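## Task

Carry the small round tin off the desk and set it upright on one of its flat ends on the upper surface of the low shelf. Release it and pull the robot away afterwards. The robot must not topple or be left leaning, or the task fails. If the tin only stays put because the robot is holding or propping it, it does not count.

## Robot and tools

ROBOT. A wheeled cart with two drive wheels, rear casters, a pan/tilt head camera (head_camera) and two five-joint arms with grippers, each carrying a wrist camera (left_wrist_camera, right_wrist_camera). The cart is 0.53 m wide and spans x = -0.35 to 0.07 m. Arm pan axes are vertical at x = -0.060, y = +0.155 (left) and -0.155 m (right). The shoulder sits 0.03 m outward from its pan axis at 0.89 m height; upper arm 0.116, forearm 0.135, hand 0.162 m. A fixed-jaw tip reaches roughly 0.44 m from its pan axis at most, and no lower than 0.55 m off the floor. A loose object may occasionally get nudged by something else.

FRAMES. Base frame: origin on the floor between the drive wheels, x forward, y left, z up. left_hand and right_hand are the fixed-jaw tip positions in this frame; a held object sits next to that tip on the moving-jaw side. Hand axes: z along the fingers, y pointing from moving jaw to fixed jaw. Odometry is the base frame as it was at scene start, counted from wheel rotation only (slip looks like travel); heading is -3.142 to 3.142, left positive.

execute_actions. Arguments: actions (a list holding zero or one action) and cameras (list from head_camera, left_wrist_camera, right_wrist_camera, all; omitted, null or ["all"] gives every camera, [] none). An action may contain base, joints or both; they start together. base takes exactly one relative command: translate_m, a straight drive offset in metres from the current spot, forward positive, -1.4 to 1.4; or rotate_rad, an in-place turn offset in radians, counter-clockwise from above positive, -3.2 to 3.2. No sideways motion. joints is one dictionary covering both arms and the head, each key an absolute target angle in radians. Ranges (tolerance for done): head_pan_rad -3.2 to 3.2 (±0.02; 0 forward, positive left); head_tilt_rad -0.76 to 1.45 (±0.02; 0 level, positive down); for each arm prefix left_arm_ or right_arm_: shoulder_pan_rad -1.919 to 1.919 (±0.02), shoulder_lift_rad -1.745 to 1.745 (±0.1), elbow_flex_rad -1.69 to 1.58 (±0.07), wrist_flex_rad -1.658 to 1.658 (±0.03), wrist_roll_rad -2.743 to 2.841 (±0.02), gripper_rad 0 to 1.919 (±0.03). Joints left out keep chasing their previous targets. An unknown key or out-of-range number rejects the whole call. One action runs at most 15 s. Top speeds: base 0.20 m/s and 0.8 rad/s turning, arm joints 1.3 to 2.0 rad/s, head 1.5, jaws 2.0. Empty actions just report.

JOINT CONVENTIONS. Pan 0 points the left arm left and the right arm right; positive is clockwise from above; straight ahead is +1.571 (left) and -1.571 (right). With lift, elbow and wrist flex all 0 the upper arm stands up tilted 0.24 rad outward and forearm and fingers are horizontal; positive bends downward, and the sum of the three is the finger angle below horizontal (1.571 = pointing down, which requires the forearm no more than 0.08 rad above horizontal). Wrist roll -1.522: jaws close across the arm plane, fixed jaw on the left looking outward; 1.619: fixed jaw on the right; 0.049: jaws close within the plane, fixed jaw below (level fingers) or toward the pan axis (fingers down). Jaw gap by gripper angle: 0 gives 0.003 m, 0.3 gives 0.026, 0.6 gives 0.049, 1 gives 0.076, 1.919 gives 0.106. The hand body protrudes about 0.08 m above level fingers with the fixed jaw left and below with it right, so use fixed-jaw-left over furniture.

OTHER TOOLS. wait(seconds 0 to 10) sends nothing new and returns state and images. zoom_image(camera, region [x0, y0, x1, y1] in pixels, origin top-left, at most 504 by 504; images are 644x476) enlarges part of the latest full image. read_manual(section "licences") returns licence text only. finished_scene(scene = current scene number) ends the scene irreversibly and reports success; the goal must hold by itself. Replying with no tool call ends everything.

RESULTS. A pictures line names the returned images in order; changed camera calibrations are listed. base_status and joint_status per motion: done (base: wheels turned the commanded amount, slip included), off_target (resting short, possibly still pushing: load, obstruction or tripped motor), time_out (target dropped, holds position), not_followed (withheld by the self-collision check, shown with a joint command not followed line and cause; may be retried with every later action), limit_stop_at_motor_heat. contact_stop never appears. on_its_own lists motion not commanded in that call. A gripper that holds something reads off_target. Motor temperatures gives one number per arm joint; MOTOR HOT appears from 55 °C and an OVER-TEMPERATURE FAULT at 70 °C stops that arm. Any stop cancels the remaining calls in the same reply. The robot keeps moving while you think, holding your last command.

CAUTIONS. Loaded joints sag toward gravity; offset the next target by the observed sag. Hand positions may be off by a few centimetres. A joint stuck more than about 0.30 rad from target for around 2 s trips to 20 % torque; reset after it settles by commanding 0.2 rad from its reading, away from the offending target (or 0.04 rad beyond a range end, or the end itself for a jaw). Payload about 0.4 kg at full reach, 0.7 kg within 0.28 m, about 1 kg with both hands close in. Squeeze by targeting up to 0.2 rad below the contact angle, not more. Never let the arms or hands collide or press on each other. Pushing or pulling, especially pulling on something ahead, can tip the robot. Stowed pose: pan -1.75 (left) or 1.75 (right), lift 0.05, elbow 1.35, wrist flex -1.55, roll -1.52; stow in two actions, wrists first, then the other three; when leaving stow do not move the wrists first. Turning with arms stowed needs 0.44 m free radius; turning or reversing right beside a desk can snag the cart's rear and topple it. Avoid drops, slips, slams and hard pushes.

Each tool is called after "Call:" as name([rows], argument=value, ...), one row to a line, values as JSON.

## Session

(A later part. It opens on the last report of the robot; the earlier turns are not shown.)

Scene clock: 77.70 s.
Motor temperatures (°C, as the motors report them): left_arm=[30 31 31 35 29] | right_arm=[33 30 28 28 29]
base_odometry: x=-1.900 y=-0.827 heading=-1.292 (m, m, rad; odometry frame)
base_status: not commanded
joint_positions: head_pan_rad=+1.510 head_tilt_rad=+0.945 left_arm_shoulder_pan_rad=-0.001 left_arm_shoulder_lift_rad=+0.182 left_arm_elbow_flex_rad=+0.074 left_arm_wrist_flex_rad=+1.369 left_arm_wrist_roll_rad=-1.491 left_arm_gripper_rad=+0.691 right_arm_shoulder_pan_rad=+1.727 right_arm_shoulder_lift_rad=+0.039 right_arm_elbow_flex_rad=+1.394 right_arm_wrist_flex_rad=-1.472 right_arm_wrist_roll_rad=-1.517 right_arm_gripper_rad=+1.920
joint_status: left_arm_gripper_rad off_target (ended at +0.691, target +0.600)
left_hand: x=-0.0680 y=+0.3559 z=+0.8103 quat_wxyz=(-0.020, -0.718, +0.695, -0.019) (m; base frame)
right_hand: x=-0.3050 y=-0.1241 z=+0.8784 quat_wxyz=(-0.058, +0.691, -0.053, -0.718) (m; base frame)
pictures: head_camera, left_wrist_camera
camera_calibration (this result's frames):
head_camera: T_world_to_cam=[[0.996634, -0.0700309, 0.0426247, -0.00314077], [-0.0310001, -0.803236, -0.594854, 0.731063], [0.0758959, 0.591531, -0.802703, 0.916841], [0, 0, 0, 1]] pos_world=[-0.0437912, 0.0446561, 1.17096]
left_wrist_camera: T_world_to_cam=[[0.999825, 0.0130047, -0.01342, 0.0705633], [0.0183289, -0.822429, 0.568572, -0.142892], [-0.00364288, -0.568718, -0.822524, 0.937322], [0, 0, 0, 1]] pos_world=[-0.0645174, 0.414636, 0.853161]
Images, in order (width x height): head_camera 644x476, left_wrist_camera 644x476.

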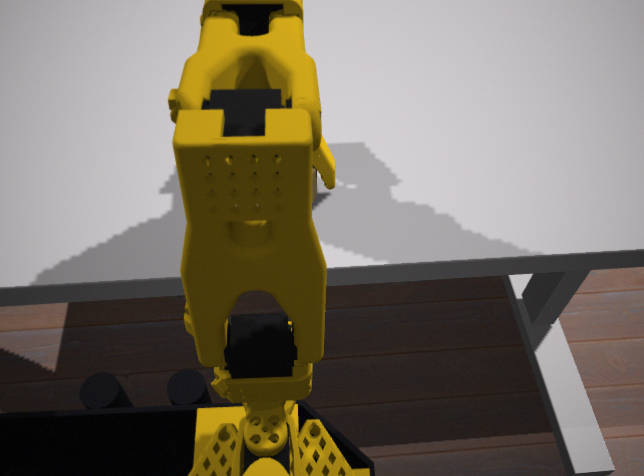

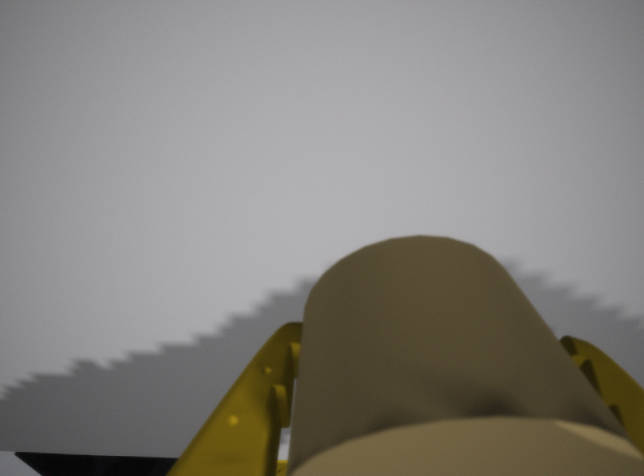

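Call:
execute_actions([
  {"joints":{"left_arm_gripper_rad":0.52,"left_arm_shoulder_lift_rad":-0.15,"left_arm_wrist_flex_rad":1.55}},
], cameras=[])

Call:
execute_actions([
  {"base":{"translate_m":1.4},"joints":{"left_arm_shoulder_pan_rad":1.4}},
], cameras=[])

Call:
execute_actions([
  {"base":{"rotate_rad":-2.9}},
], cameras=[])

Call:
execute_actions([
  {"base":{"translate_m":0.4},"joints":{"head_pan_rad":0.3,"head_tilt_rad":0.8}},
], cameras=[])

Call:
execute_actions([
  {"base":{"rotate_rad":-0.24}},
], cameras=["head_camera"])

Scene clock: 81.90 s.
Motor temperatures (°C, as the motors report them): left_arm=[30 31 31 35 29] | right_arm=[33 30 28 28 29]
base_odometry: x=-1.900 y=-0.827 heading=-1.292 (m, m, rad; odometry frame)
base_status: not commanded
joint_positions: head_pan_rad=+1.510 head_tilt_rad=+0.945 left_arm_shoulder_pan_rad=-0.001 left_arm_shoulder_lift_rad=-0.111 left_arm_elbow_flex_rad=+0.104 left_arm_wrist_flex_rad=+1.538 left_arm_wrist_roll_rad=-1.491 left_arm_gripper_rad=+0.629 right_arm_shoulder_pan_rad=+1.727 right_arm_shoulder_lift_rad=+0.039 right_arm_elbow_flex_rad=+1.394 right_arm_wrist_flex_rad=-1.472 right_arm_wrist_roll_rad=-1.517 right_arm_gripper_rad=+1.920
joint_status: left_arm_gripper_rad off_target (ended at +0.629, target +0.520); the others done
left_hand: x=-0.0679 y=+0.3416 z=+0.8548 quat_wxyz=(+0.015, -0.718, +0.695, +0.014) (m; base frame)
right_hand: x=-0.3050 y=-0.1241 z=+0.8784 quat_wxyz=(-0.058, +0.691, -0.053, -0.718) (m; base frame)
pictures: none
No camera images: the call's "cameras" was empty. Leave "cameras" out to get every camera's image.

Scene clock: 89.83 s.
Motor temperatures (°C, as the motors report them): left_arm=[30 31 31 35 29] | right_arm=[33 30 28 28 29]
base_odometry: x=-1.514 y=-2.173 heading=-1.291 (m, m, rad; odometry frame)
base_status: done
joint_positions: head_pan_rad=+1.510 head_tilt_rad=+0.945 left_arm_shoulder_pan_rad=+1.392 left_arm_shoulder_lift_rad=-0.113 left_arm_elbow_flex_rad=+0.104 left_arm_wrist_flex_rad=+1.538 left_arm_wrist_roll_rad=-1.491 left_arm_gripper_rad=+0.629 right_arm_shoulder_pan_rad=+1.727 right_arm_shoulder_lift_rad=+0.039 right_arm_elbow_flex_rad=+1.394 right_arm_wrist_flex_rad=-1.472 right_arm_wrist_roll_rad=-1.517 right_arm_gripper_rad=+1.920
joint_status: all done
left_hand: x=+0.1223 y=+0.1959 z=+0.8551 quat_wxyz=(+0.021, -0.105, +0.994, +0.002) (m; base frame)
right_hand: x=-0.3050 y=-0.1241 z=+0.8784 quat_wxyz=(-0.058, +0.691, -0.053, -0.718) (m; base frame)
pictures: none
No camera images: the call's "cameras" was empty. Leave "cameras" out to get every camera's image.

Scene clock: 94.13 s.
Motor temperatures (°C, as the motors report them): left_arm=[30 31 31 35 29] | right_arm=[33 30 28 28 29]
base_odometry: x=-1.514 y=-2.172 heading=+2.093 (m, m, rad; odometry frame)
base_status: done
joint_positions: head_pan_rad=+1.510 head_tilt_rad=+0.945 left_arm_shoulder_pan_rad=+1.393 left_arm_shoulder_lift_rad=-0.113 left_arm_elbow_flex_rad=+0.104 left_arm_wrist_flex_rad=+1.538 left_arm_wrist_roll_rad=-1.491 left_arm_gripper_rad=+0.629 right_arm_shoulder_pan_rad=+1.727 right_arm_shoulder_lift_rad=+0.039 right_arm_elbow_flex_rad=+1.394 right_arm_wrist_flex_rad=-1.472 right_arm_wrist_roll_rad=-1.517 right_arm_gripper_rad=+1.920
joint_status: not commanded
left_hand: x=+0.1224 y=+0.1956 z=+0.8551 quat_wxyz=(+0.021, -0.104, +0.994, +0.002) (m; base frame)
right_hand: x=-0.3050 y=-0.1241 z=+0.8784 quat_wxyz=(-0.058, +0.691, -0.053, -0.718) (m; base frame)
pictures: none
No camera images: the call's "cameras" was empty. Leave "cameras" out to get every camera's image.

Scene clock: 96.97 s.
Motor temperatures (°C, as the motors report them): left_arm=[30 31 31 35 29] | right_arm=[33 30 28 28 29]
base_odometry: x=-1.713 y=-1.825 heading=+2.091 (m, m, rad; odometry frame)
base_status: done
joint_positions: head_pan_rad=+0.310 head_tilt_rad=+0.815 left_arm_shoulder_pan_rad=+1.393 left_arm_shoulder_lift_rad=-0.114 left_arm_elbow_flex_rad=+0.104 left_arm_wrist_flex_rad=+1.538 left_arm_wrist_roll_rad=-1.491 left_arm_gripper_rad=+0.629 right_arm_shoulder_pan_rad=+1.727 right_arm_shoulder_lift_rad=+0.039 right_arm_elbow_flex_rad=+1.394 right_arm_wrist_flex_rad=-1.472 right_arm_wrist_roll_rad=-1.517 right_arm_gripper_rad=+1.920
joint_status: all done
left_hand: x=+0.1224 y=+0.1956 z=+0.8553 quat_wxyz=(+0.022, -0.104, +0.994, +0.002) (m; base frame)
right_hand: x=-0.3050 y=-0.1241 z=+0.8784 quat_wxyz=(-0.058, +0.691, -0.053, -0.718) (m; base frame)
pictures: none
No camera images: the call's "cameras" was empty. Leave "cameras" out to get every camera's image.

Scene clock: 97.97 s.
Motor temperatures (°C, as the motors report them): left_arm=[30 31 31 35 29] | right_arm=[33 30 28 28 29]
base_odometry: x=-1.713 y=-1.825 heading=+1.853 (m, m, rad; odometry frame)
base_status: done
joint_positions: head_pan_rad=+0.310 head_tilt_rad=+0.815 left_arm_shoulder_pan_rad=+1.393 left_arm_shoulder_lift_rad=-0.114 left_arm_elbow_flex_rad=+0.104 left_arm_wrist_flex_rad=+1.538 left_arm_wrist_roll_rad=-1.491 left_arm_gripper_rad=+0.629 right_arm_shoulder_pan_rad=+1.727 right_arm_shoulder_lift_rad=+0.039 right_arm_elbow_flex_rad=+1.394 right_arm_wrist_flex_rad=-1.472 right_arm_wrist_roll_rad=-1.517 right_arm_gripper_rad=+1.920
joint_status: not commanded
left_hand: x=+0.1224 y=+0.1956 z=+0.8553 quat_wxyz=(+0.022, -0.104, +0.994, +0.002) (m; base frame)
right_hand: x=-0.3050 y=-0.1241 z=+0.8784 quat_wxyz=(-0.058, +0.691, -0.053, -0.718) (m; base frame)
pictures: head_camera
camera_calibration (this result's frames):
head_camera: T_world_to_cam=[[0.291011, -0.955836, 0.0411118, -0.0345637], [-0.679623, -0.236779, -0.694297, 0.815037], [0.673369, 0.174108, -0.718513, 0.84802], [0, 0, 0, 1]] pos_world=[-0.00705471, 0.0122992, 1.17661]
Images, in order (width x height): head_camera 644x476.

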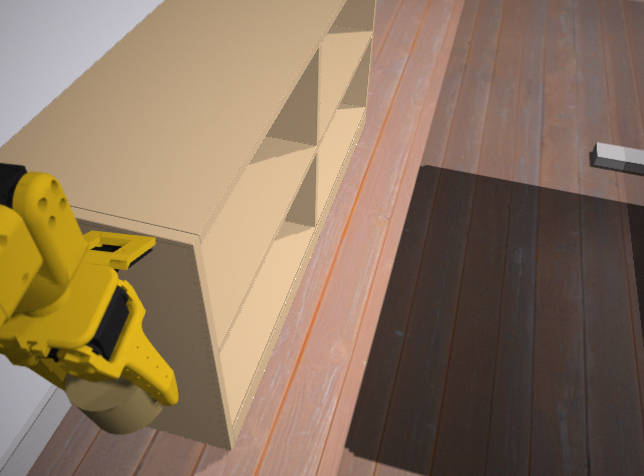

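Call:
execute_actions([
  {"base":{"translate_m":0.8},"joints":{"head_pan_rad":1.5,"head_tilt_rad":1.0}},
], cameras=[])

Call:
execute_actions([
  {"joints":{"left_arm_shoulder_pan_rad":0,"left_arm_shoulder_lift_rad":0.6,"left_arm_elbow_flex_rad":-0.35,"left_arm_wrist_flex_rad":1.35}},
], cameras=[])

Call:
execute_actions([
  {"joints":{"left_arm_shoulder_lift_rad":1.25,"left_arm_elbow_flex_rad":-0.75,"left_arm_wrist_flex_rad":1.08}},
], cameras=["head_camera","left_wrist_camera"])

Scene clock: 107.03 s.
Motor temperatures (°C, as the motors report them): left_arm=[30 31 31 35 29] | right_arm=[33 30 28 28 29]
base_odometry: x=-1.935 y=-1.056 heading=+1.853 (m, m, rad; odometry frame)
base_status: done
joint_positions: head_pan_rad=+1.490 head_tilt_rad=+0.995 left_arm_shoulder_pan_rad=+1.393 left_arm_shoulder_lift_rad=-0.114 left_arm_elbow_flex_rad=+0.104 left_arm_wrist_flex_rad=+1.538 left_arm_wrist_roll_rad=-1.491 left_arm_gripper_rad=+0.629 right_arm_shoulder_pan_rad=+1.727 right_arm_shoulder_lift_rad=+0.039 right_arm_elbow_flex_rad=+1.394 right_arm_wrist_flex_rad=-1.472 right_arm_wrist_roll_rad=-1.517 right_arm_gripper_rad=+1.920
joint_status: all done
left_hand: x=+0.1224 y=+0.1956 z=+0.8553 quat_wxyz=(+0.022, -0.104, +0.994, +0.002) (m; base frame)
right_hand: x=-0.3050 y=-0.1241 z=+0.8784 quat_wxyz=(-0.058, +0.691, -0.053, -0.718) (m; base frame)
pictures: none
No camera images: the call's "cameras" was empty. Leave "cameras" out to get every camera's image.

Scene clock: 108.77 s.
Motor temperatures (°C, as the motors report them): left_arm=[30 31 31 35 29] | right_arm=[33 30 28 28 29]
base_odometry: x=-1.935 y=-1.056 heading=+1.853 (m, m, rad; odometry frame)
base_status: not commanded
joint_positions: head_pan_rad=+1.490 head_tilt_rad=+0.995 left_arm_shoulder_pan_rad=+0.006 left_arm_shoulder_lift_rad=+0.614 left_arm_elbow_flex_rad=-0.320 left_arm_wrist_flex_rad=+1.363 left_arm_wrist_roll_rad=-1.491 left_arm_gripper_rad=+0.629 right_arm_shoulder_pan_rad=+1.727 right_arm_shoulder_lift_rad=+0.039 right_arm_elbow_flex_rad=+1.394 right_arm_wrist_flex_rad=-1.472 right_arm_wrist_roll_rad=-1.517 right_arm_gripper_rad=+1.920
joint_status: all done
left_hand: x=-0.0662 y=+0.3894 z=+0.7758 quat_wxyz=(-0.031, -0.715, +0.698, -0.030) (m; base frame)
right_hand: x=-0.3050 y=-0.1241 z=+0.8784 quat_wxyz=(-0.058, +0.691, -0.053, -0.718) (m; base frame)
pictures: none
No camera images: the call's "cameras" was empty. Leave "cameras" out to get every camera's image.

Scene clock: 110.00 s.
Motor temperatures (°C, as the motors report them): left_arm=[30 31 31 35 29] | right_arm=[33 30 28 28 29]
base_odometry: x=-1.935 y=-1.056 heading=+1.853 (m, m, rad; odometry frame)
base_status: not commanded
joint_positions: head_pan_rad=+1.490 head_tilt_rad=+0.995 left_arm_shoulder_pan_rad=+0.006 left_arm_shoulder_lift_rad=+1.268 left_arm_elbow_flex_rad=-0.720 left_arm_wrist_flex_rad=+1.092 left_arm_wrist_roll_rad=-1.491 left_arm_gripper_rad=+0.629 right_arm_shoulder_pan_rad=+1.727 right_arm_shoulder_lift_rad=+0.039 right_arm_elbow_flex_rad=+1.394 right_arm_wrist_flex_rad=-1.472 right_arm_wrist_roll_rad=-1.517 right_arm_gripper_rad=+1.920
joint_status: all done
left_hand: x=-0.0661 y=+0.4077 z=+0.6750 quat_wxyz=(-0.025, -0.715, +0.698, -0.024) (m; base frame)
right_hand: x=-0.3050 y=-0.1241 z=+0.8784 quat_wxyz=(-0.058, +0.691, -0.053, -0.718) (m; base frame)
pictures: head_camera, left_wrist_camera
camera_calibration (this result's frames):
head_camera: T_world_to_cam=[[0.995263, -0.087185, 0.0430143, -0.00365357], [-0.0488698, -0.83115, -0.553897, 0.683081], [0.0840429, 0.549171, -0.831473, 0.950339], [0, 0, 0, 1]] pos_world=[-0.0428509, 0.0455252, 1.1687]
left_wrist_camera: T_world_to_cam=[[0.999895, 0.00514947, -0.0135814, 0.0695153], [0.0120716, -0.814618, 0.579872, -0.0345963], [-0.00807761, -0.579975, -0.814595, 0.854477], [0, 0, 0, 1]] pos_world=[-0.0621882, 0.467034, 0.717058]
Images, in order (width x height): head_camera 644x476, left_wrist_camera 644x476.

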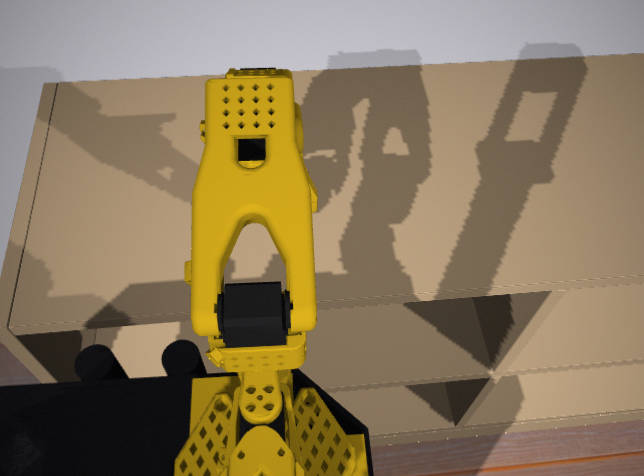

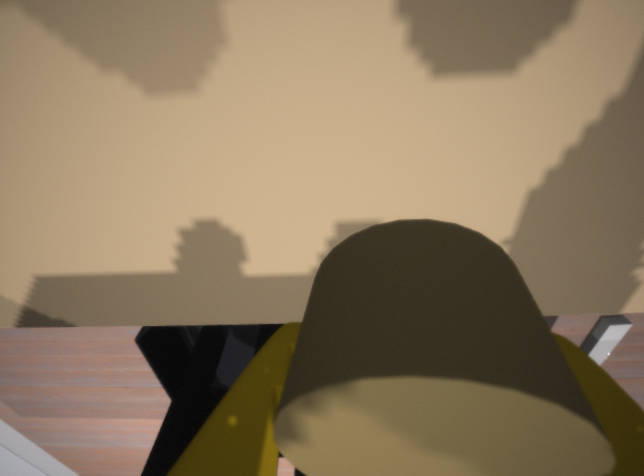

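Call:
execute_actions([
  {"joints":{"left_arm_shoulder_lift_rad":1.35,"left_arm_elbow_flex_rad":-0.9,"left_arm_wrist_flex_rad":0.85}},
], cameras=["left_wrist_camera"])

Call:
execute_actions([
  {"joints":{"left_arm_shoulder_lift_rad":1.5}},
], cameras=["left_wrist_camera"])

Scene clock: 116.57 s.
Motor temperatures (°C, as the motors report them): left_arm=[30 31 31 35 29] | right_arm=[33 30 28 28 29]
base_odometry: x=-1.935 y=-1.056 heading=+1.853 (m, m, rad; odometry frame)
base_status: not commanded
joint_positions: head_pan_rad=+1.490 head_tilt_rad=+0.995 left_arm_shoulder_pan_rad=+0.006 left_arm_shoulder_lift_rad=+1.369 left_arm_elbow_flex_rad=-0.869 left_arm_wrist_flex_rad=+0.865 left_arm_wrist_roll_rad=-1.491 left_arm_gripper_rad=+0.629 right_arm_shoulder_pan_rad=+1.727 right_arm_shoulder_lift_rad=+0.039 right_arm_elbow_flex_rad=+1.394 right_arm_wrist_flex_rad=-1.472 right_arm_wrist_roll_rad=-1.517 right_arm_gripper_rad=+1.920
joint_status: all done
left_hand: x=-0.0658 y=+0.4547 z=+0.6718 quat_wxyz=(+0.074, -0.712, +0.695, +0.071) (m; base frame)
right_hand: x=-0.3050 y=-0.1241 z=+0.8784 quat_wxyz=(-0.058, +0.691, -0.053, -0.718) (m; base frame)
pictures: left_wrist_camera
camera_calibration (this result's frames):
left_wrist_camera: T_world_to_cam=[[0.999915, 0.00839751, -0.00992828, 0.0649985], [0.0112545, -0.941332, 0.337295, 0.225995], [-0.00651337, -0.337378, -0.941347, 0.854092], [0, 0, 0, 1]] pos_world=[-0.0619735, 0.500342, 0.728415]
Images, in order (width x height): left_wrist_camera 644x476.

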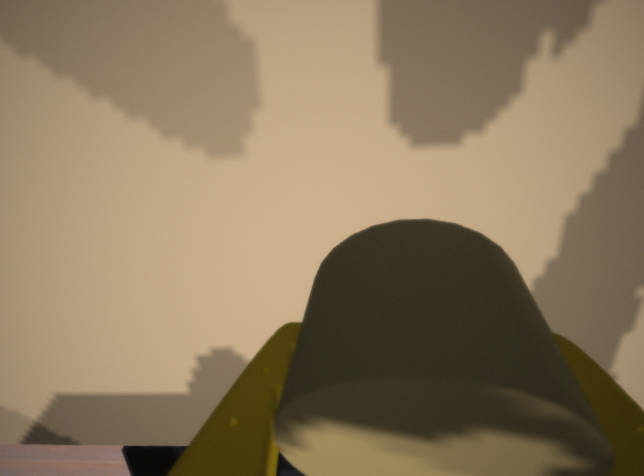

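Scene clock: 117.30 s.
Motor temperatures (°C, as the motors report them): left_arm=[30 31 31 35 29] | right_arm=[33 30 28 28 29]
base_odometry: x=-1.935 y=-1.056 heading=+1.853 (m, m, rad; odometry frame)
base_status: not commanded
joint_positions: head_pan_rad=+1.490 head_tilt_rad=+0.995 left_arm_shoulder_pan_rad=+0.006 left_arm_shoulder_lift_rad=+1.519 left_arm_elbow_flex_rad=-0.871 left_arm_wrist_flex_rad=+0.863 left_arm_wrist_roll_rad=-1.491 left_arm_gripper_rad=+0.629 right_arm_shoulder_pan_rad=+1.727 right_arm_shoulder_lift_rad=+0.039 right_arm_elbow_flex_rad=+1.394 right_arm_wrist_flex_rad=-1.472 right_arm_wrist_roll_rad=-1.517 right_arm_gripper_rad=+1.920
joint_status: all done
left_hand: x=-0.0660 y=+0.4190 z=+0.6342 quat_wxyz=(+0.021, -0.715, +0.698, +0.021) (m; base frame)
right_hand: x=-0.3050 y=-0.1241 z=+0.8784 quat_wxyz=(-0.058, +0.691, -0.053, -0.718) (m; base frame)
pictures: left_wrist_camera
camera_calibration (this result's frames):
left_wrist_camera: T_world_to_cam=[[0.999905, 0.00678009, -0.011999, 0.0671452], [0.0116393, -0.881654, 0.471753, 0.0948291], [-0.00738042, -0.471847, -0.881649, 0.825056], [0, 0, 0, 1]] pos_world=[-0.0621533, 0.472452, 0.683479]
Images, in order (width x height): left_wrist_camera 644x476.

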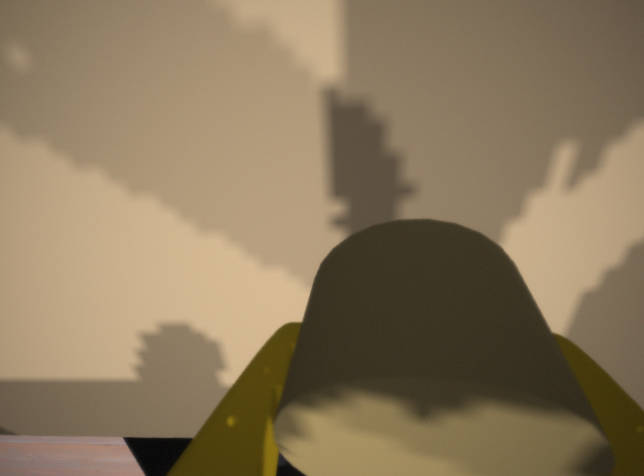

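Near upright, close to the surface. Lower a bit more.

Call:
execute_actions([
  {"joints":{"left_arm_shoulder_lift_rad":1.6,"left_arm_wrist_flex_rad":0.78}},
], cameras=["left_wrist_camera"])

Call:
execute_actions([
  {"joints":{"left_arm_gripper_rad":1.4}},
], cameras=[])

Call:
execute_actions([
  {"joints":{"left_arm_shoulder_lift_rad":0.9,"left_arm_wrist_flex_rad":1.3}},
], cameras=["head_camera","left_wrist_camera"])

Scene clock: 119.83 s.
Motor temperatures (°C, as the motors report them): left_arm=[30 31 31 35 29] | right_arm=[33 30 28 28 29]
base_odometry: x=-1.935 y=-1.056 heading=+1.853 (m, m, rad; odometry frame)
base_status: not commanded
joint_positions: head_pan_rad=+1.490 head_tilt_rad=+0.995 left_arm_shoulder_pan_rad=+0.006 left_arm_shoulder_lift_rad=+1.594 left_arm_elbow_flex_rad=-0.886 left_arm_wrist_flex_rad=+0.805 left_arm_wrist_roll_rad=-1.491 left_arm_gripper_rad=+0.629 right_arm_shoulder_pan_rad=+1.727 right_arm_shoulder_lift_rad=+0.039 right_arm_elbow_flex_rad=+1.394 right_arm_wrist_flex_rad=-1.472 right_arm_wrist_roll_rad=-1.517 right_arm_gripper_rad=+1.920
joint_status: all done
left_hand: x=-0.0661 y=+0.4119 z=+0.6192 quat_wxyz=(+0.021, -0.715, +0.698, +0.020) (m; base frame)
right_hand: x=-0.3050 y=-0.1241 z=+0.8784 quat_wxyz=(-0.058, +0.691, -0.053, -0.718) (m; base frame)
pictures: left_wrist_camera
camera_calibration (this result's frames):
left_wrist_camera: T_world_to_cam=[[0.999905, 0.00676167, -0.0120192, 0.0670789], [0.011644, -0.880929, 0.473104, 0.094541], [-0.00738913, -0.473199, -0.880924, 0.808629], [0, 0, 0, 1]] pos_world=[-0.0621983, 0.465473, 0.668419]
Images, in order (width x height): left_wrist_camera 644x476.

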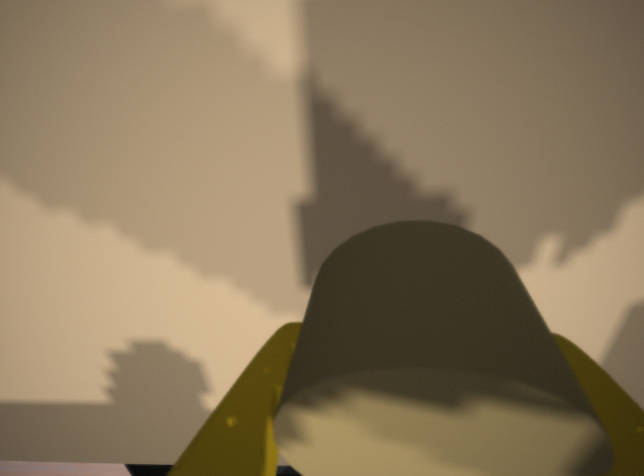

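Scene clock: 120.80 s.
Motor temperatures (°C, as the motors report them): left_arm=[30 31 31 35 29] | right_arm=[33 30 28 28 29]
base_odometry: x=-1.935 y=-1.056 heading=+1.853 (m, m, rad; odometry frame)
base_status: not commanded
joint_positions: head_pan_rad=+1.490 head_tilt_rad=+0.995 left_arm_shoulder_pan_rad=+0.006 left_arm_shoulder_lift_rad=+1.614 left_arm_elbow_flex_rad=-0.889 left_arm_wrist_flex_rad=+0.794 left_arm_wrist_roll_rad=-1.491 left_arm_gripper_rad=+1.390 right_arm_shoulder_pan_rad=+1.727 right_arm_shoulder_lift_rad=+0.039 right_arm_elbow_flex_rad=+1.394 right_arm_wrist_flex_rad=-1.472 right_arm_wrist_roll_rad=-1.517 right_arm_gripper_rad=+1.920
joint_status: all done
left_hand: x=-0.0661 y=+0.4089 z=+0.6152 quat_wxyz=(+0.019, -0.715, +0.698, +0.018) (m; base frame)
right_hand: x=-0.3050 y=-0.1241 z=+0.8784 quat_wxyz=(-0.058, +0.691, -0.053, -0.718) (m; base frame)
pictures: none
No camera images: the call's "cameras" was empty. Leave "cameras" out to get every camera's image.

Scene clock: 122.03 s.
Motor temperatures (°C, as the motors report them): left_arm=[30 31 31 35 29] | right_arm=[33 30 28 28 29]
base_odometry: x=-1.935 y=-1.056 heading=+1.853 (m, m, rad; odometry frame)
base_status: not commanded
joint_positions: head_pan_rad=+1.490 head_tilt_rad=+0.995 left_arm_shoulder_pan_rad=+0.006 left_arm_shoulder_lift_rad=+0.961 left_arm_elbow_flex_rad=-0.889 left_arm_wrist_flex_rad=+1.289 left_arm_wrist_roll_rad=-1.491 left_arm_gripper_rad=+1.391 right_arm_shoulder_pan_rad=+1.727 right_arm_shoulder_lift_rad=+0.039 right_arm_elbow_flex_rad=+1.394 right_arm_wrist_flex_rad=-1.472 right_arm_wrist_roll_rad=-1.517 right_arm_gripper_rad=+1.920
joint_status: all done
left_hand: x=-0.0657 y=+0.4616 z=+0.7739 quat_wxyz=(+0.075, -0.712, +0.695, +0.073) (m; base frame)
right_hand: x=-0.3050 y=-0.1241 z=+0.8784 quat_wxyz=(-0.058, +0.691, -0.053, -0.718) (m; base frame)
pictures: head_camera, left_wrist_camera
camera_calibration (this result's frames):
head_camera: T_world_to_cam=[[0.995263, -0.0871841, 0.0430144, -0.00365371], [-0.0488705, -0.83116, -0.553882, 0.683063], [0.0840415, 0.549156, -0.831484, 0.950351], [0, 0, 0, 1]] pos_world=[-0.0428509, 0.0455255, 1.16869]
left_wrist_camera: T_world_to_cam=[[0.999916, 0.00842789, -0.00988269, 0.0658598], [0.0112479, -0.942362, 0.334405, 0.200801], [-0.00649474, -0.334488, -0.942377, 0.95199], [0, 0, 0, 1]] pos_world=[-0.0619299, 0.507102, 0.830636]
Images, in order (width x height): head_camera 644x476, left_wrist_camera 644x476.

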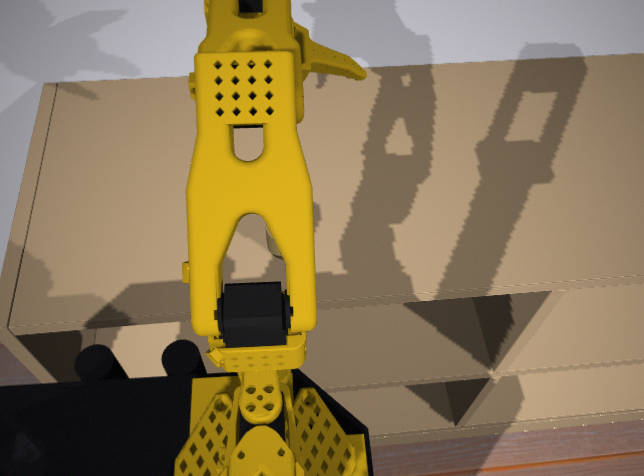

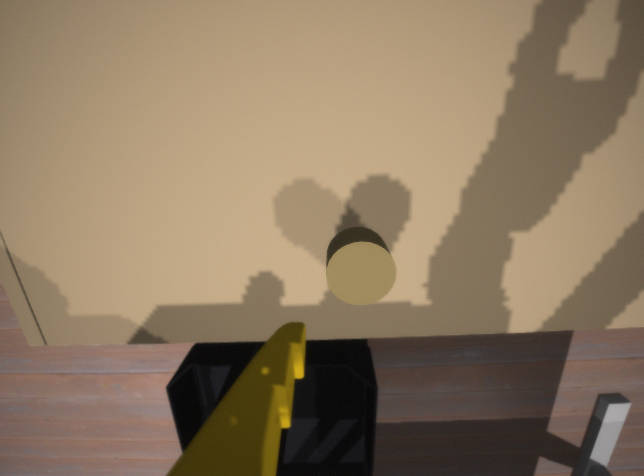

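Call:
finished_scene(scene=2)

The scene is finished: the task was done.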